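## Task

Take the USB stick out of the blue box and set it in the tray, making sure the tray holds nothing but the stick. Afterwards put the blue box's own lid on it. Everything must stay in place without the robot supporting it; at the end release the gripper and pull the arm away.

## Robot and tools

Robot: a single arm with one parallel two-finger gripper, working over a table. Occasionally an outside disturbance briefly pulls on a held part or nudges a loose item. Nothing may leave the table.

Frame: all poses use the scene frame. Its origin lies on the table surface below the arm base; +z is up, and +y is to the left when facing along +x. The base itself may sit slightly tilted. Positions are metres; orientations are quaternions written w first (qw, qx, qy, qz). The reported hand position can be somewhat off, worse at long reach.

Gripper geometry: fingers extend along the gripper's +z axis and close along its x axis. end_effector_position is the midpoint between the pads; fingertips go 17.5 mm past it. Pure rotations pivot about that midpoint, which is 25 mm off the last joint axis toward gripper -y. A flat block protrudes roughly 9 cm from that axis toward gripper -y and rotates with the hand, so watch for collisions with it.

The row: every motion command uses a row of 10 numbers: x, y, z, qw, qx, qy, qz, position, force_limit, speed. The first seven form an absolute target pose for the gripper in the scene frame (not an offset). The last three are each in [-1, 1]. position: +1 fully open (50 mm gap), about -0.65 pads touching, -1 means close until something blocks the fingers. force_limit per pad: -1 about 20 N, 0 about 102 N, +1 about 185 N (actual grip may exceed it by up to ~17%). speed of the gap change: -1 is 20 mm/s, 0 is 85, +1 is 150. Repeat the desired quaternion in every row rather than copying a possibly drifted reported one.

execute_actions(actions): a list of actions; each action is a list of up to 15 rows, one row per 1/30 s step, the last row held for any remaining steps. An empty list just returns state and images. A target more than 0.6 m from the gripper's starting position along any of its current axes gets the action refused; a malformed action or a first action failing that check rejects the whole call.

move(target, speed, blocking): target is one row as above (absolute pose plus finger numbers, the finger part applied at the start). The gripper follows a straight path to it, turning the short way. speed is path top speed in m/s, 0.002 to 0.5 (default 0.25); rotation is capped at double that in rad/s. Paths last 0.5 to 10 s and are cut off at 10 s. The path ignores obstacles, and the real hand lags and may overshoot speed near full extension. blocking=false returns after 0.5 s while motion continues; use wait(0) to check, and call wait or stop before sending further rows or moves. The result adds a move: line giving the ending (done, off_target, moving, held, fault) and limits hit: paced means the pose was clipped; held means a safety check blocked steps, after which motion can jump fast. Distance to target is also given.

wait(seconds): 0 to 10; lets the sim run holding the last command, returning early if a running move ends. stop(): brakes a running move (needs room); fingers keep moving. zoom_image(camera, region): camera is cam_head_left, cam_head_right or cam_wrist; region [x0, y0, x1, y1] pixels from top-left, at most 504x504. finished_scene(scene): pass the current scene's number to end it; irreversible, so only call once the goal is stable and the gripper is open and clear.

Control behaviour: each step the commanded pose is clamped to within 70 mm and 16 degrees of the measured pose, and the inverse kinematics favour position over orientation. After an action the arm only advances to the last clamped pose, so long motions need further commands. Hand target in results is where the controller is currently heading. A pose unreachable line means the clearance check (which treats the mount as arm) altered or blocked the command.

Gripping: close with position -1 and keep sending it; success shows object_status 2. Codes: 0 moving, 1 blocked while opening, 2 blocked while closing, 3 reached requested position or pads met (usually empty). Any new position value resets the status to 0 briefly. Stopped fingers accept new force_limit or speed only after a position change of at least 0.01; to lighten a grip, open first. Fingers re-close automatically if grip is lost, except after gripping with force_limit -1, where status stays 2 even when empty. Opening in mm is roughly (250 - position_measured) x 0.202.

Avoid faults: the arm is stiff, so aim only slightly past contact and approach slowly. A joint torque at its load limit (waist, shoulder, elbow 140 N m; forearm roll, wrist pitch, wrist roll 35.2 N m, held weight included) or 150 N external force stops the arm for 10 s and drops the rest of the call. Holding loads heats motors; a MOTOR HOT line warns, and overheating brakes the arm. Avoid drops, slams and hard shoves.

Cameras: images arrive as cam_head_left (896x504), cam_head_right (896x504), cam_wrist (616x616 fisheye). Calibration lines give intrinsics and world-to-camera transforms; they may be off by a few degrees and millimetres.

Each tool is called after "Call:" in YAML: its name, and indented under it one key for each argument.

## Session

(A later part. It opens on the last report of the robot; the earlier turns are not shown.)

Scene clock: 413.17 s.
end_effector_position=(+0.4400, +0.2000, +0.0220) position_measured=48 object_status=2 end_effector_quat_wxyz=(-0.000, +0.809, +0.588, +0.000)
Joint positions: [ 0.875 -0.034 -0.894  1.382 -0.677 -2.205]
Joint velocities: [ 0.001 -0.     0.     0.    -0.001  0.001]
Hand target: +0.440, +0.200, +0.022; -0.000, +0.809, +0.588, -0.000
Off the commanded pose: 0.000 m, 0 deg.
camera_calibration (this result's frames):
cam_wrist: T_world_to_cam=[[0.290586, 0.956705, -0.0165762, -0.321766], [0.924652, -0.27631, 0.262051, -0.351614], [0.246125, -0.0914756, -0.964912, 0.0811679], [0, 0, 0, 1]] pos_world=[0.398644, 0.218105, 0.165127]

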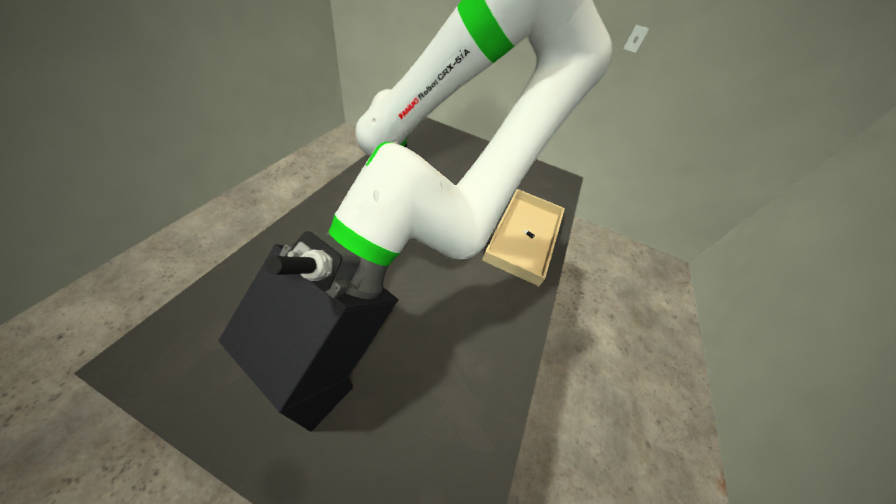

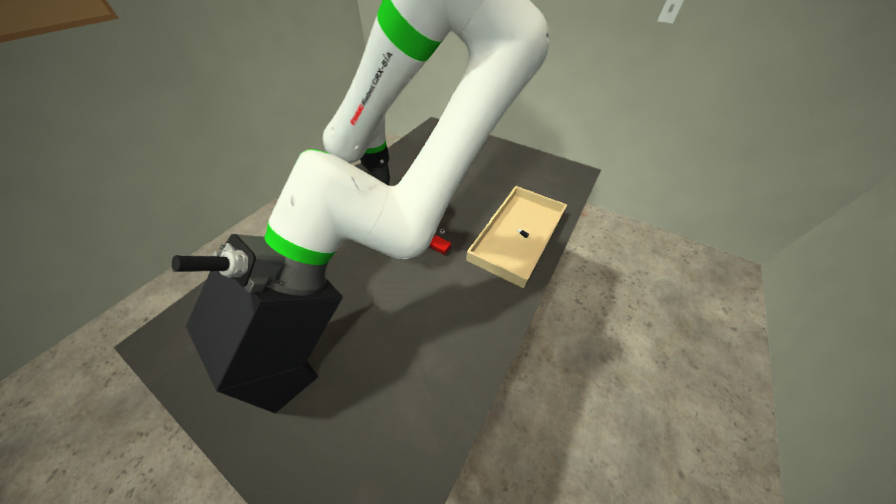

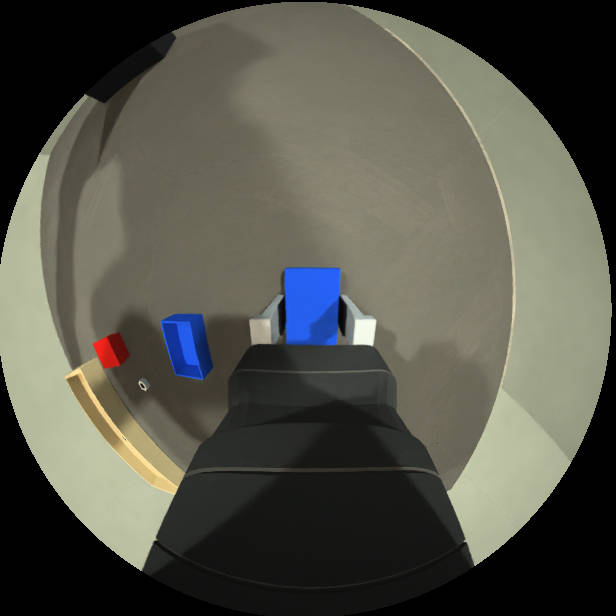

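Call:
move:
  target: [0.44, 0.20, 0.075, 0, 0.8090, 0.5878, 0, -1, -0.7, -0.3]
  speed: 0.1

Call:
move:
  target: [0.4715, 0.0616, 0.07, 0, 0.8090, 0.5878, 0, -1, -0.7, -0.3]
  speed: 0.15

Call:
move:
  target: [0.4715, 0.0616, 0.05, 0, 0.8090, 0.5878, 0, -1, -0.7, -0.3]
  speed: 0.05

Scene clock: 437.53 s.
end_effector_position=(+0.4402, +0.1999, +0.0748) position_measured=48 object_status=2 end_effector_quat_wxyz=(+0.000, +0.809, +0.588, +0.000)
Joint positions: [ 1.045 -0.147 -0.891  1.178 -0.824 -2.094]
Joint velocities: [-0.     0.     0.001 -0.     0.     0.   ]
Hand target: +0.440, +0.200, +0.075; +0.000, +0.809, +0.588, +0.000
Off the commanded pose: 0.000 m, 0 deg.
move: done
camera_calibration (this result's frames):
cam_wrist: T_world_to_cam=[[0.290355, 0.956773, -0.0166923, -0.320724], [0.924579, -0.276003, 0.262634, -0.365762], [0.246674, -0.0916906, -0.964751, 0.13187], [0, 0, 0, 1]] pos_world=[0.39877, 0.218, 0.21793]

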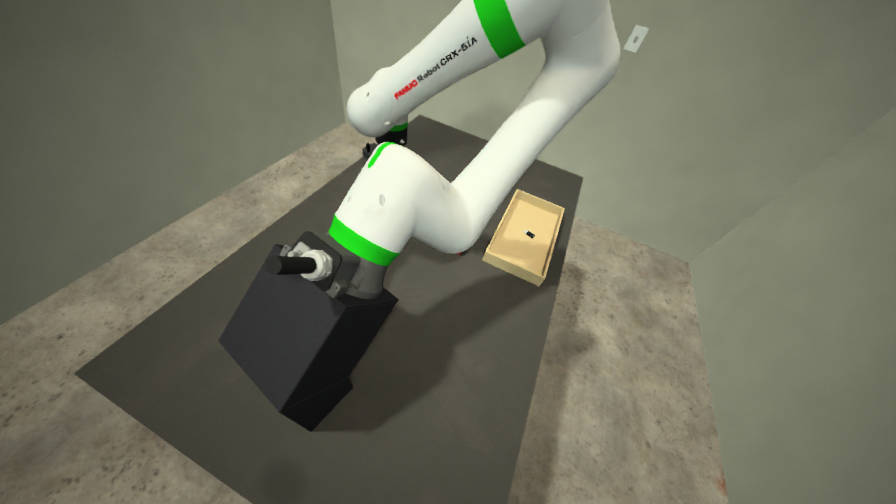

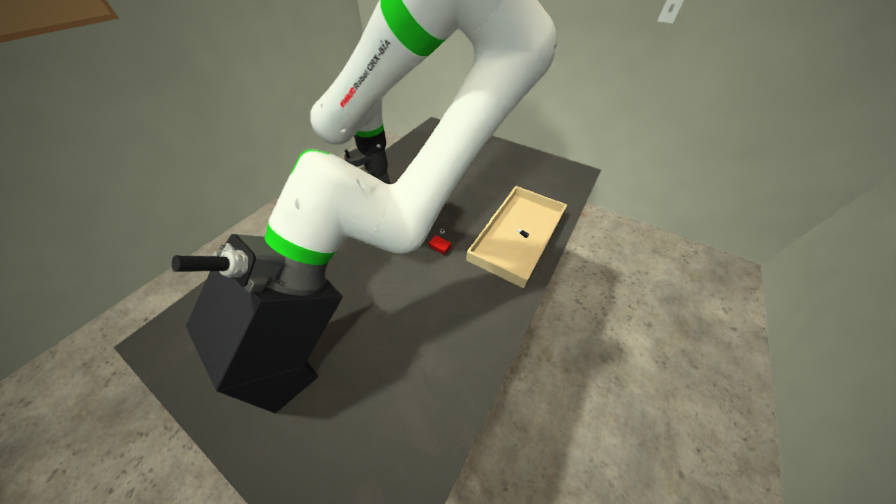

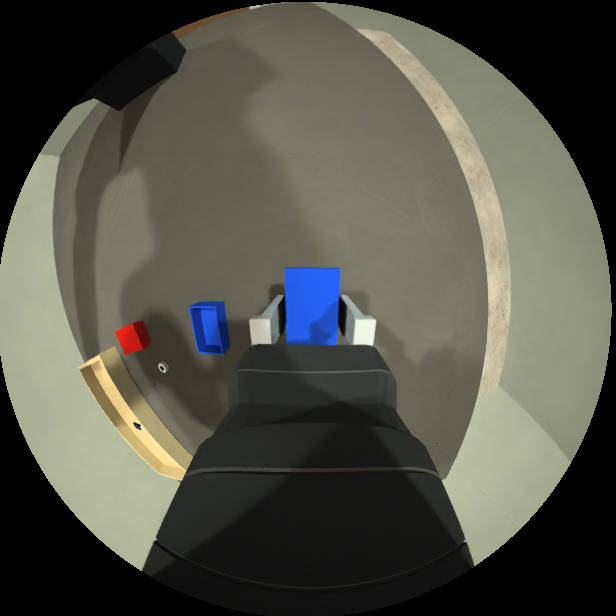

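Scene clock: 438.83 s.
end_effector_position=(+0.4716, +0.0621, +0.0697) position_measured=48 object_status=2 end_effector_quat_wxyz=(-0.000, +0.809, +0.588, +0.000)
Joint positions: [ 0.723 -0.378 -0.953  1.09  -0.662 -1.709]
Joint velocities: [ 0.    -0.     0.002 -0.002 -0.001  0.001]
Hand target: +0.472, +0.062, +0.070; -0.000, +0.809, +0.588, +0.000
Off the commanded pose: 0.001 m, 0 deg.
move: done
camera_calibration (this result's frames):
cam_wrist: T_world_to_cam=[[0.290955, 0.956602, -0.0160467, -0.198421], [0.924595, -0.27683, 0.261704, -0.431412], [0.245905, -0.0909809, -0.965015, 0.106909], [0, 0, 0, 1]] pos_world=[0.430324, 0.0801085, 0.212887]

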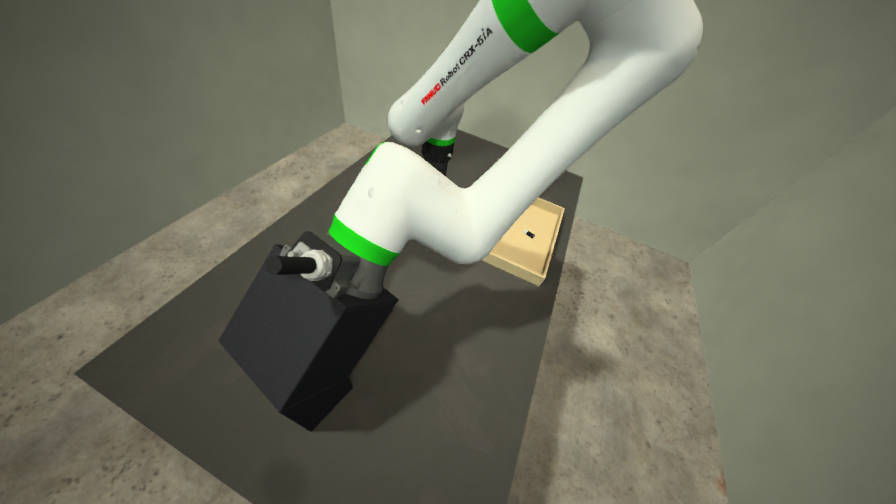

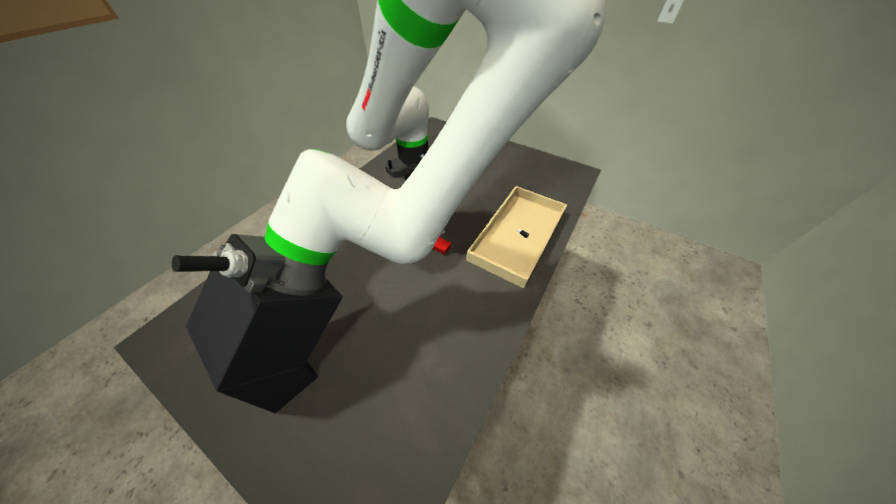

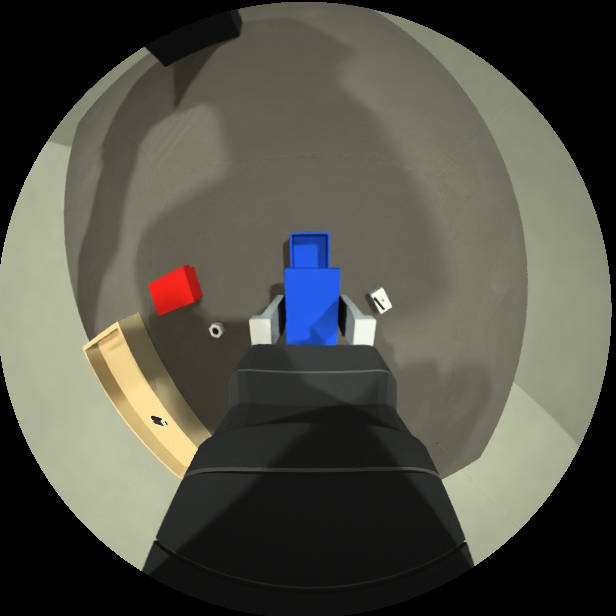

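Scene clock: 439.57 s.
end_effector_position=(+0.4714, +0.0617, +0.0501) position_measured=48 object_status=2 end_effector_quat_wxyz=(-0.000, +0.809, +0.588, -0.000)
Joint positions: [ 0.653 -0.326 -0.958  1.167 -0.585 -1.755]
Joint velocities: [ 0.001 -0.001 -0.001  0.001  0.    -0.001]
Hand target: +0.471, +0.062, +0.050; -0.000, +0.809, +0.588, -0.000
Off the commanded pose: 0.000 m, 0 deg.
move: done
camera_calibration (this result's frames):
cam_wrist: T_world_to_cam=[[0.290714, 0.956668, -0.0164769, -0.198142], [0.924663, -0.276479, 0.261836, -0.426225], [0.245934, -0.0913549, -0.964972, 0.0879471], [0, 0, 0, 1]] pos_world=[0.430088, 0.0797482, 0.193203]

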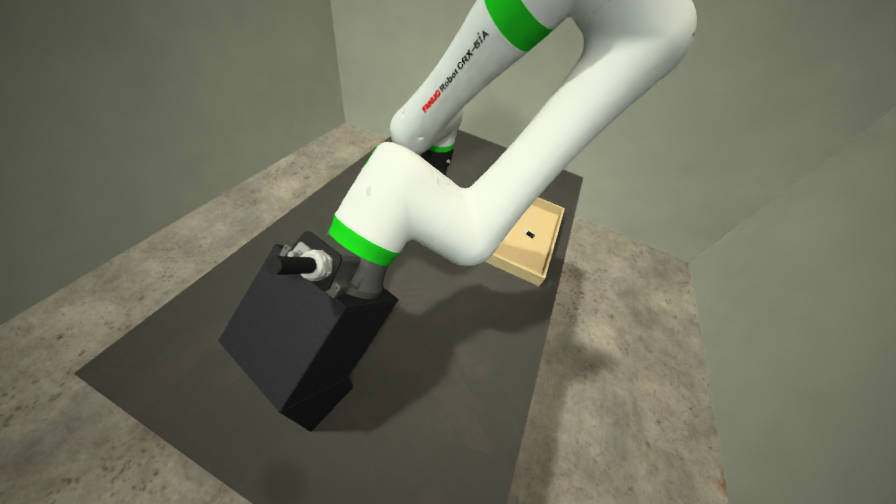

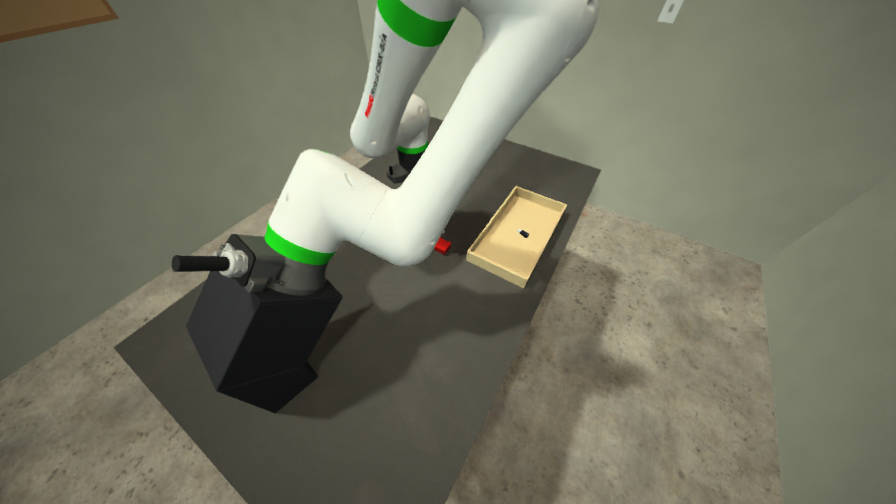

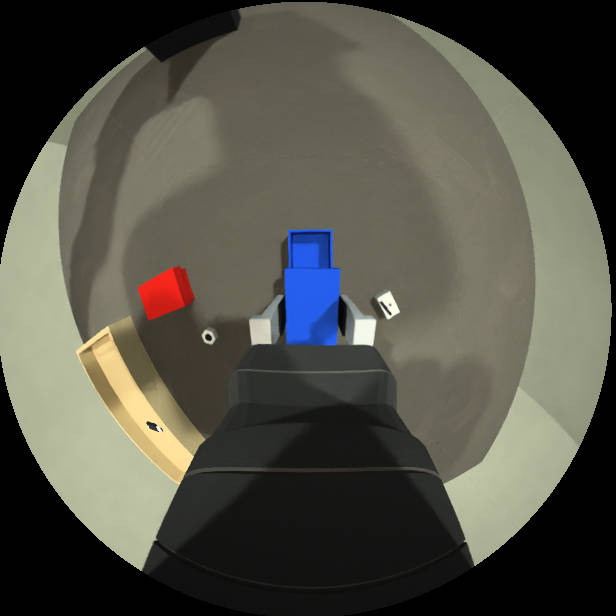

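Call:
zoom_image:
  camera: "cam_wrist"
  region: [262, 210, 362, 310]

Region (262, 210, 362, 310) of cam_wrist's 616x616 image, scaled by 5.040, with more detail than that image has.

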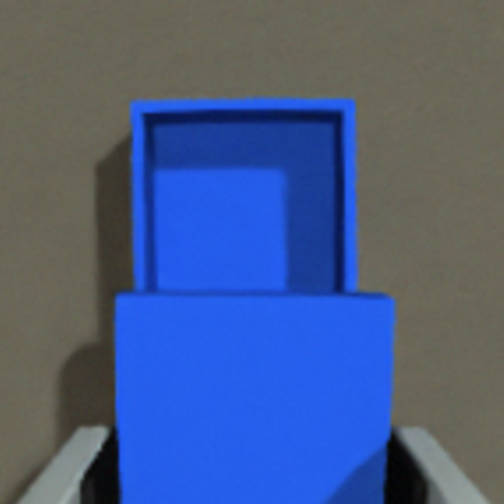

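Call:
zoom_image:
  camera: "cam_wrist"
  region: [280, 222, 344, 274]

Region (280, 222, 344, 274) of cam_wrist's 616x616 image, scaled by 7.875, with more detail than that image has; it fills the top 410 rows of this view, and the rest is white.

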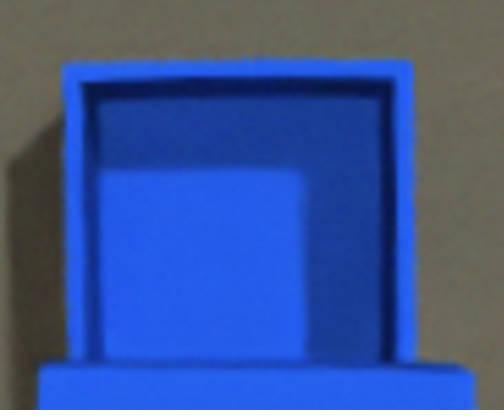

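Call:
move:
  target: [0.4383, 0.0714, 0.05, 0, 0.8039, 0.5948, 0, -1, -0.7, -0.3]
  speed: 0.05

Call:
move:
  target: [0.4383, 0.0714, 0.0365, 0, 0.8039, 0.5948, 0, -1, -0.7, -0.3]
  speed: 0.015

Scene clock: 528.33 s.
end_effector_position=(+0.4382, +0.0713, +0.0501) position_measured=48 object_status=2 end_effector_quat_wxyz=(-0.000, +0.804, +0.595, +0.000)
Joint positions: [ 0.681 -0.346 -1.041  1.251 -0.584 -1.858]
Joint velocities: [-0.001 -0.    -0.    -0.    -0.    -0.001]
Hand target: +0.438, +0.071, +0.050; -0.000, +0.804, +0.595, -0.000
Off the commanded pose: 0.000 m, 0 deg.
move: done
camera_calibration (this result's frames):
cam_wrist: T_world_to_cam=[[0.273914, 0.961613, -0.0164558, -0.190753], [0.929347, -0.260242, 0.261893, -0.396078], [0.247557, -0.0870292, -0.964957, 0.0959806], [0, 0, 0, 1]] pos_world=[0.396583, 0.0887073, 0.193208]

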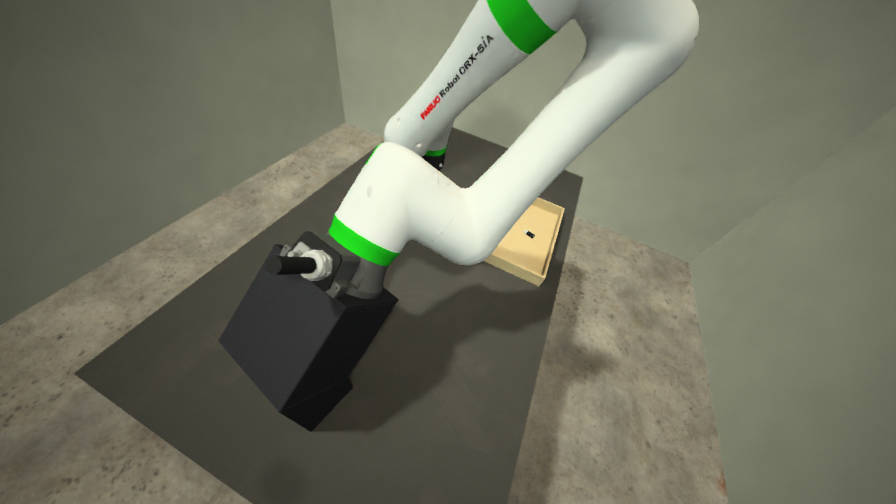

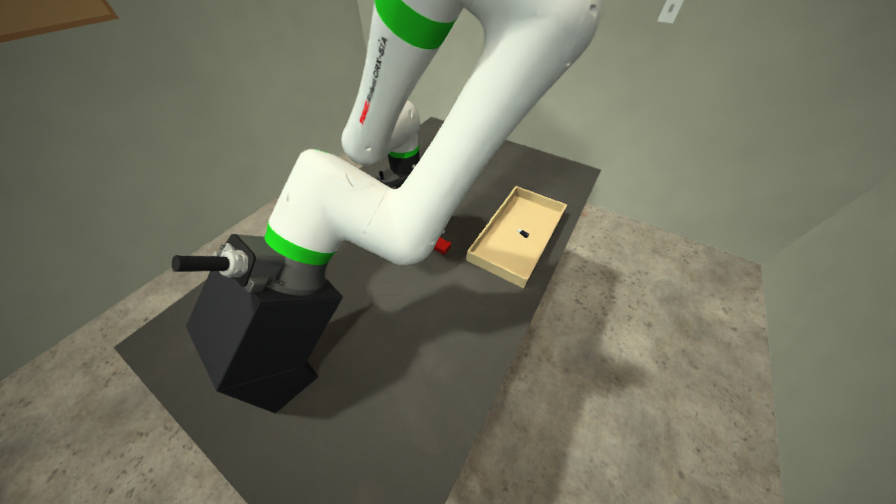

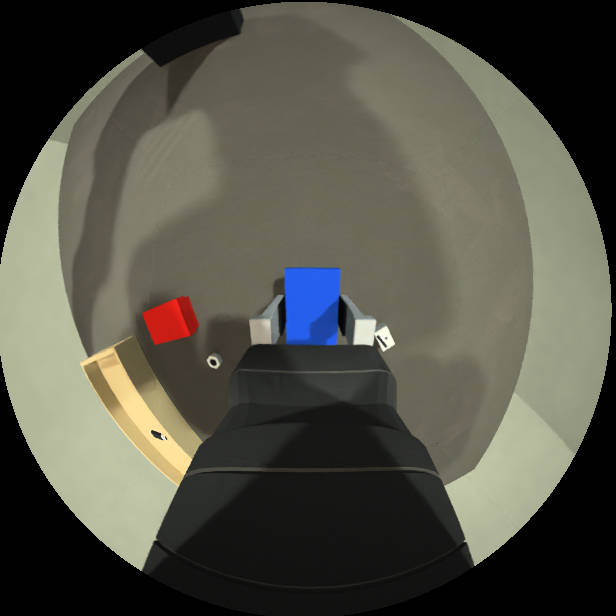

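Scene clock: 529.47 s.
end_effector_position=(+0.4382, +0.0715, +0.0366) position_measured=48 object_status=2 end_effector_quat_wxyz=(-0.000, +0.804, +0.595, -0.000)
Joint positions: [ 0.619 -0.307 -1.042  1.334 -0.528 -1.908]
Joint velocities: [ 0.001  0.001 -0.     0.001  0.    -0.001]
Hand target: +0.438, +0.071, +0.037; -0.000, +0.804, +0.595, -0.000
Off the commanded pose: 0.000 m, 0 deg.
move: done
camera_calibration (this result's frames):
cam_wrist: T_world_to_cam=[[0.274082, 0.961565, -0.0165104, -0.191146], [0.929319, -0.260395, 0.261841, -0.392472], [0.247478, -0.0871093, -0.96497, 0.0829869], [0, 0, 0, 1]] pos_world=[0.396584, 0.0888306, 0.179689]

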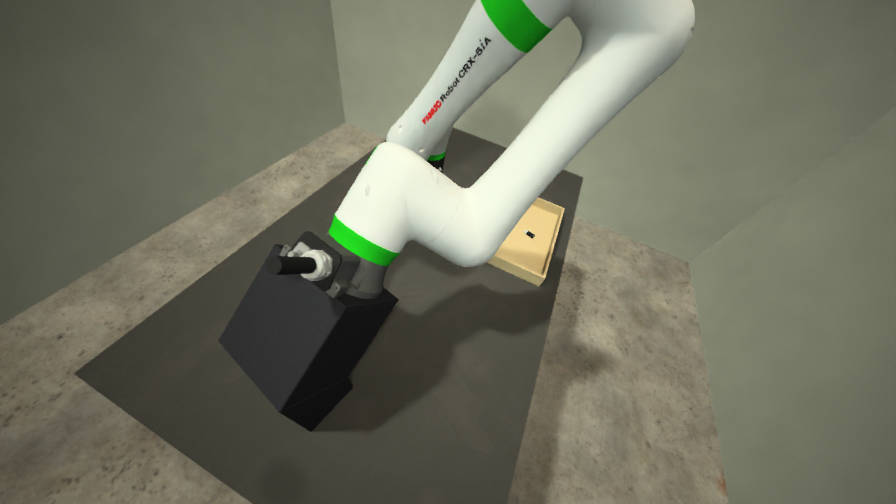

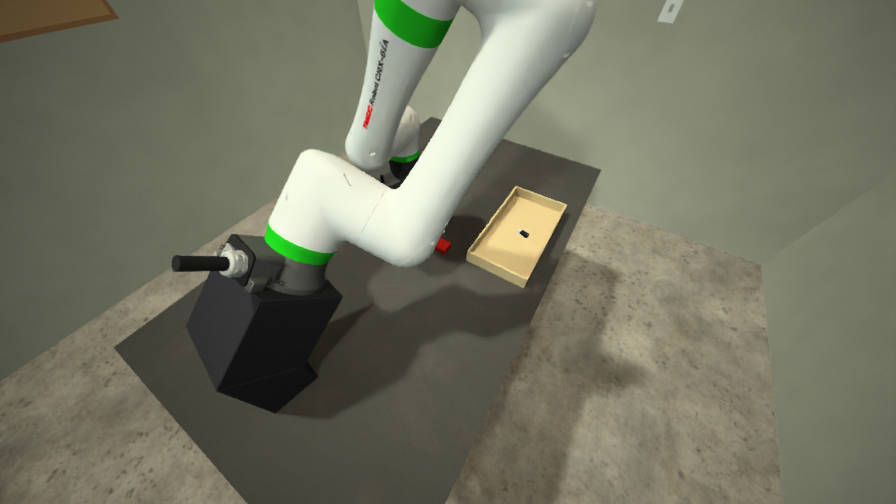

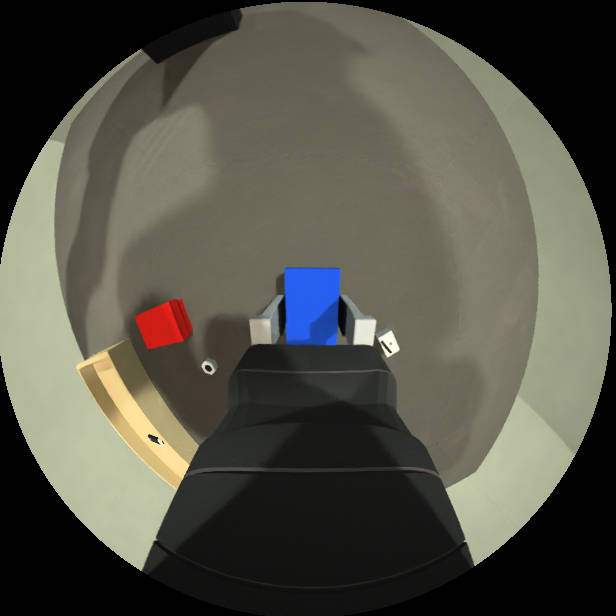

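Call:
execute_actions:
  actions:
    - [[0.4383, 0.0714, 0.0355, 0, 0.8039, 0.5948, 0, -1, -0.7, -0.3]]
    - [[0.4383, 0.0714, 0.0355, 0, 0.8039, 0.5948, 0, 1, -0.7, -0.3]]
    - [[0.4383, 0.0714, 0.0355, 0, 0.8039, 0.5948, 0, 1, -0.7, -0.3]]

Call:
move:
  target: [0.4383, 0.0714, 0.085, 0, 0.8039, 0.5948, 0, 1, -0.7, -0.3]
  speed: 0.1

Scene clock: 535.77 s.
end_effector_position=(+0.4383, +0.0714, +0.0355) position_measured=3 object_status=3 end_effector_quat_wxyz=(-0.000, +0.804, +0.595, -0.000)
Joint positions: [ 0.614 -0.304 -1.042  1.341 -0.523 -1.912]
Joint velocities: [-0.002 -0.001 -0.     0.    -0.    -0.   ]
Hand target: +0.438, +0.071, +0.035; +0.000, +0.804, +0.595, +0.000
Off the commanded pose: 0.000 m, 0 deg.
camera_calibration (this result's frames):
cam_wrist: T_world_to_cam=[[0.273962, 0.961597, -0.0165933, -0.191066], [0.929308, -0.260241, 0.262031, -0.392283], [0.24765, -0.0872068, -0.964917, 0.081876], [0, 0, 0, 1]] pos_world=[0.39662, 0.088781, 0.178623]

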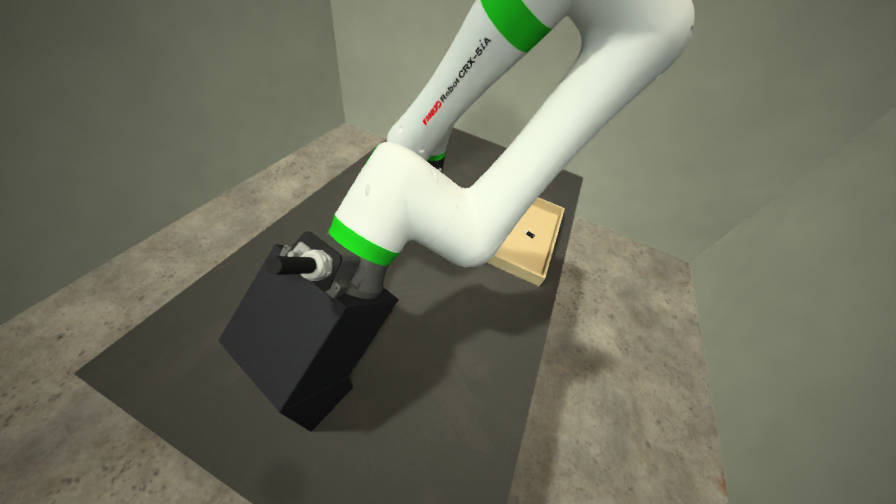

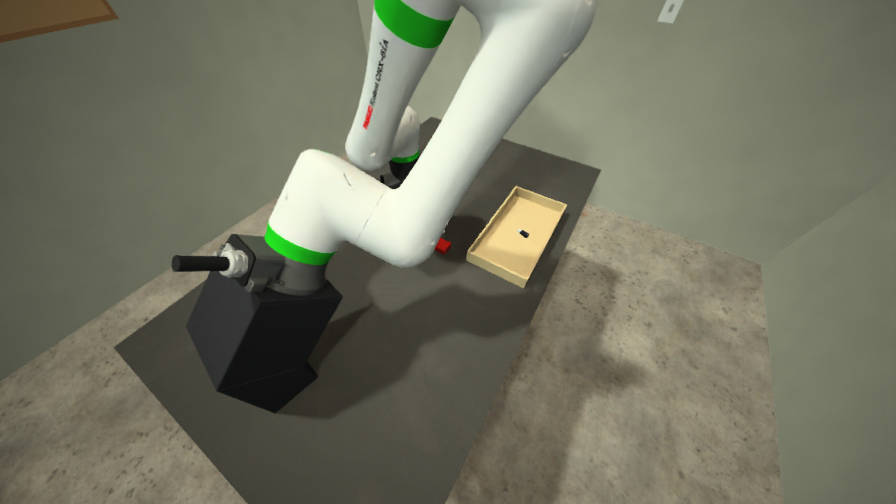

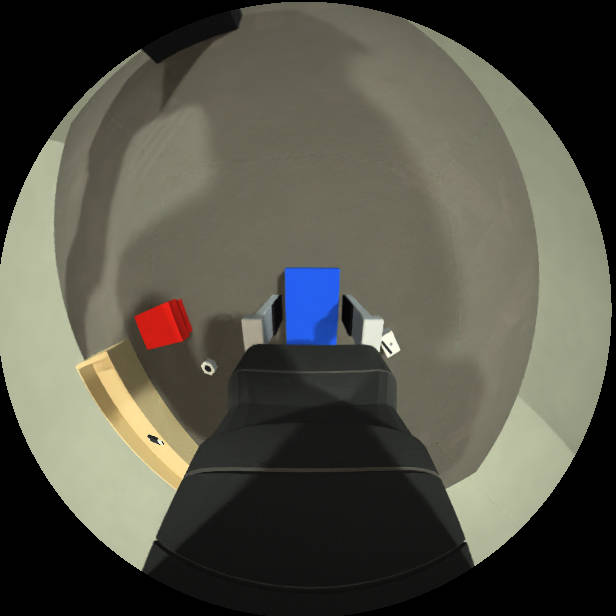

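Scene clock: 536.63 s.
end_effector_position=(+0.4386, +0.0712, +0.0848) position_measured=3 object_status=3 end_effector_quat_wxyz=(+0.000, +0.804, +0.595, +0.000)
Joint positions: [ 0.83  -0.445 -1.031  1.094 -0.736 -1.772]
Joint velocities: [-0.    -0.001  0.    -0.001 -0.002  0.001]
Hand target: +0.439, +0.071, +0.085; +0.000, +0.804, +0.595, +0.000
Off the commanded pose: 0.000 m, 0 deg.
move: done
camera_calibration (this result's frames):
cam_wrist: T_world_to_cam=[[0.2736, 0.961696, -0.0168594, -0.189973], [0.929247, -0.259763, 0.262722, -0.405578], [0.248279, -0.0875472, -0.964724, 0.129115], [0, 0, 0, 1]] pos_world=[0.396802, 0.0886457, 0.227912]

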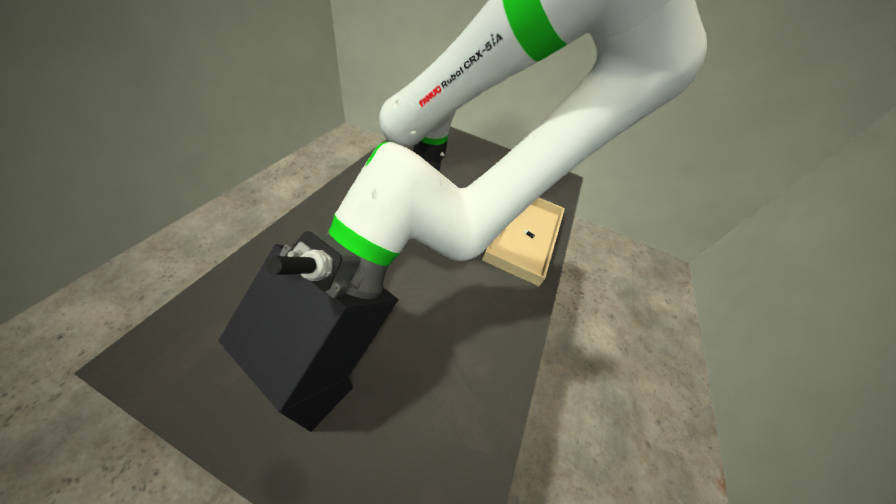

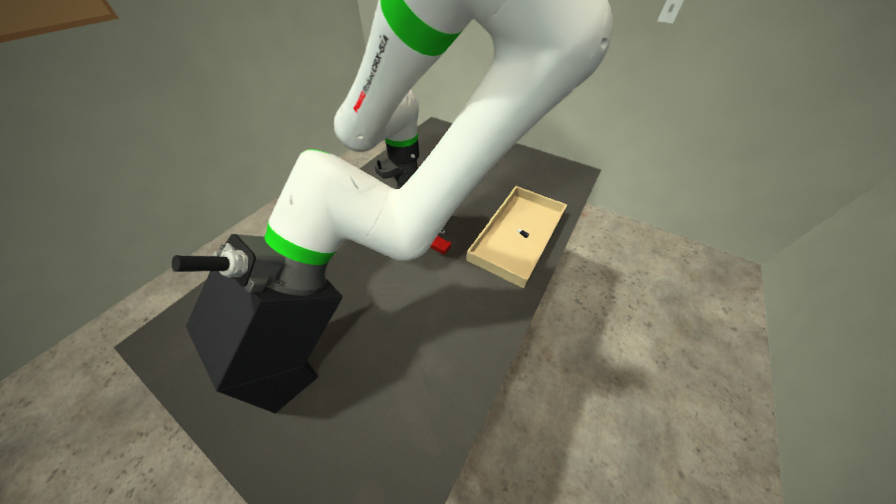

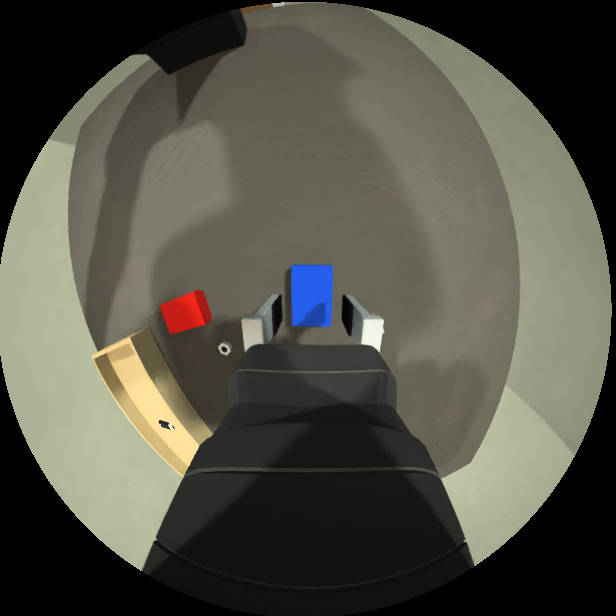

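Lid is on. Move clear to the side and check the seating from an angle.

Call:
move:
  target: [0.45, 0.22, 0.09, 0, 0.8039, 0.5948, 0, 1, -0.7, -0.3]
  speed: 0.2

Scene clock: 540.00 s.
end_effector_position=(+0.4498, +0.2197, +0.0903) position_measured=3 object_status=3 end_effector_quat_wxyz=(+0.000, +0.804, +0.595, +0.000)
Joint positions: [ 1.11  -0.127 -0.833  1.121 -0.885 -2.056]
Joint velocities: [-0.001 -0.     0.     0.    -0.     0.001]
Hand target: +0.450, +0.220, +0.090; +0.000, +0.804, +0.595, -0.000
Off the commanded pose: 0.000 m, 0 deg.
move: done
camera_calibration (this result's frames):
cam_wrist: T_world_to_cam=[[0.273568, 0.961705, -0.0168404, -0.335784], [0.92933, -0.259763, 0.26243, -0.378873], [0.248005, -0.0874427, -0.964804, 0.144722], [0, 0, 0, 1]] pos_world=[0.408066, 0.237163, 0.233401]

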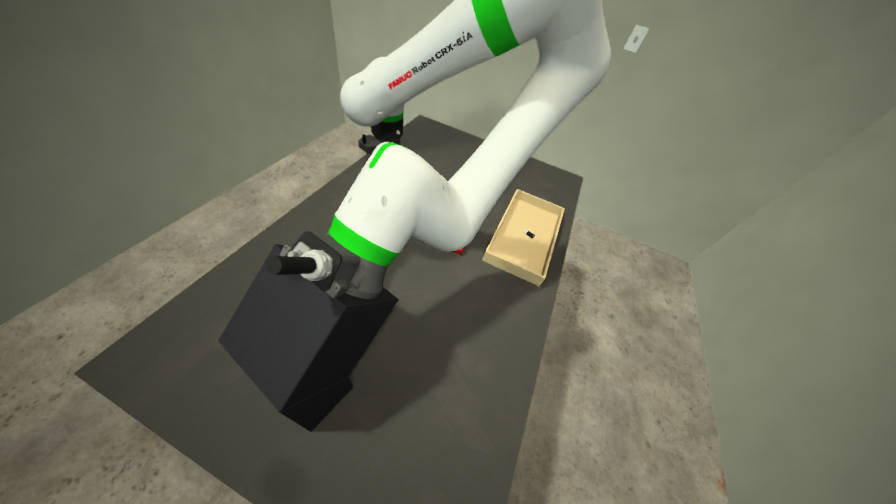

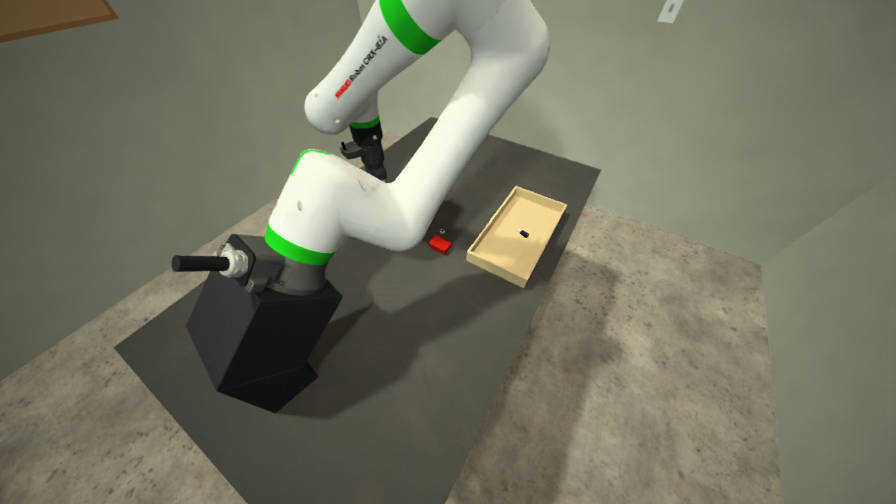

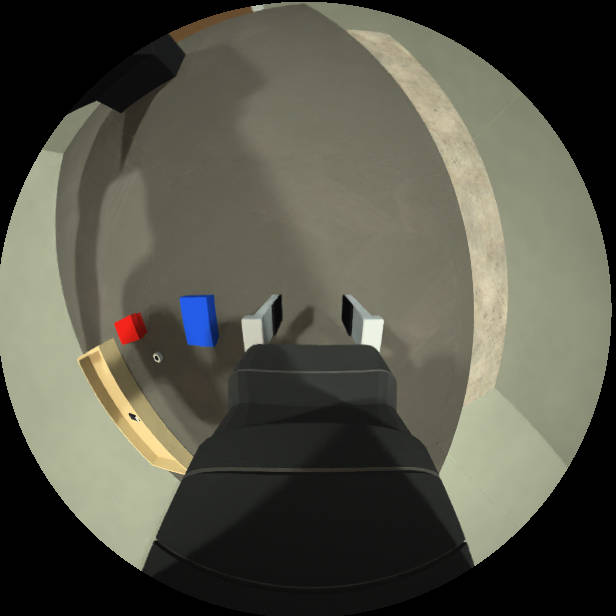

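Call:
zoom_image:
  camera: "cam_wrist"
  region: [160, 280, 240, 360]

Call:
zoom_image:
  camera: "cam_head_right"
  region: [450, 170, 590, 300]

Region (160, 280, 240, 360) of cam_wrist's 616x616 image, scaled by 6.300, with more detail than that image has.

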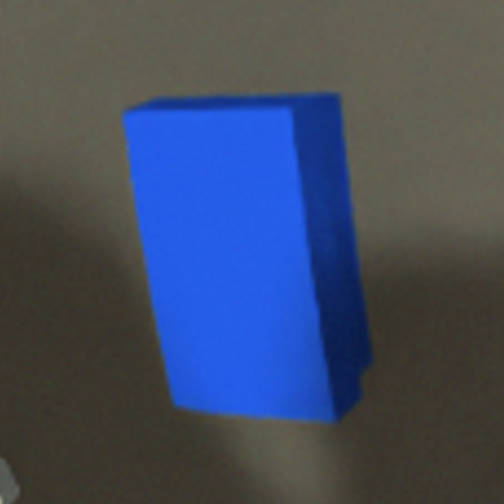

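Region (450, 170, 590, 300) of cam_head_right's 896x504 image, scaled by 3.600, with more detail than that image has; it fills the top 468 rows of this view, and the rest is white.

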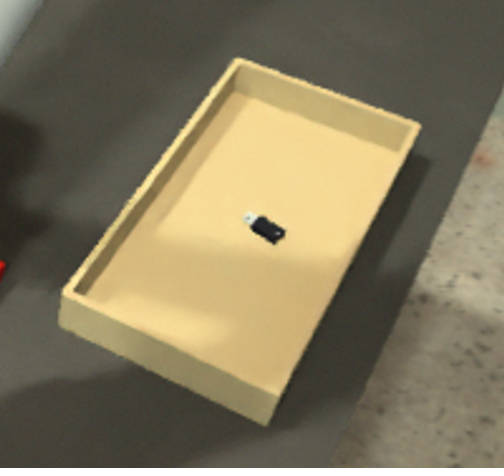

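The lid sits flat on the box, only the USB stick is in the tray, and the gripper is clear.

Call:
finished_scene:
  scene: 2

The scene is finished: the task was done.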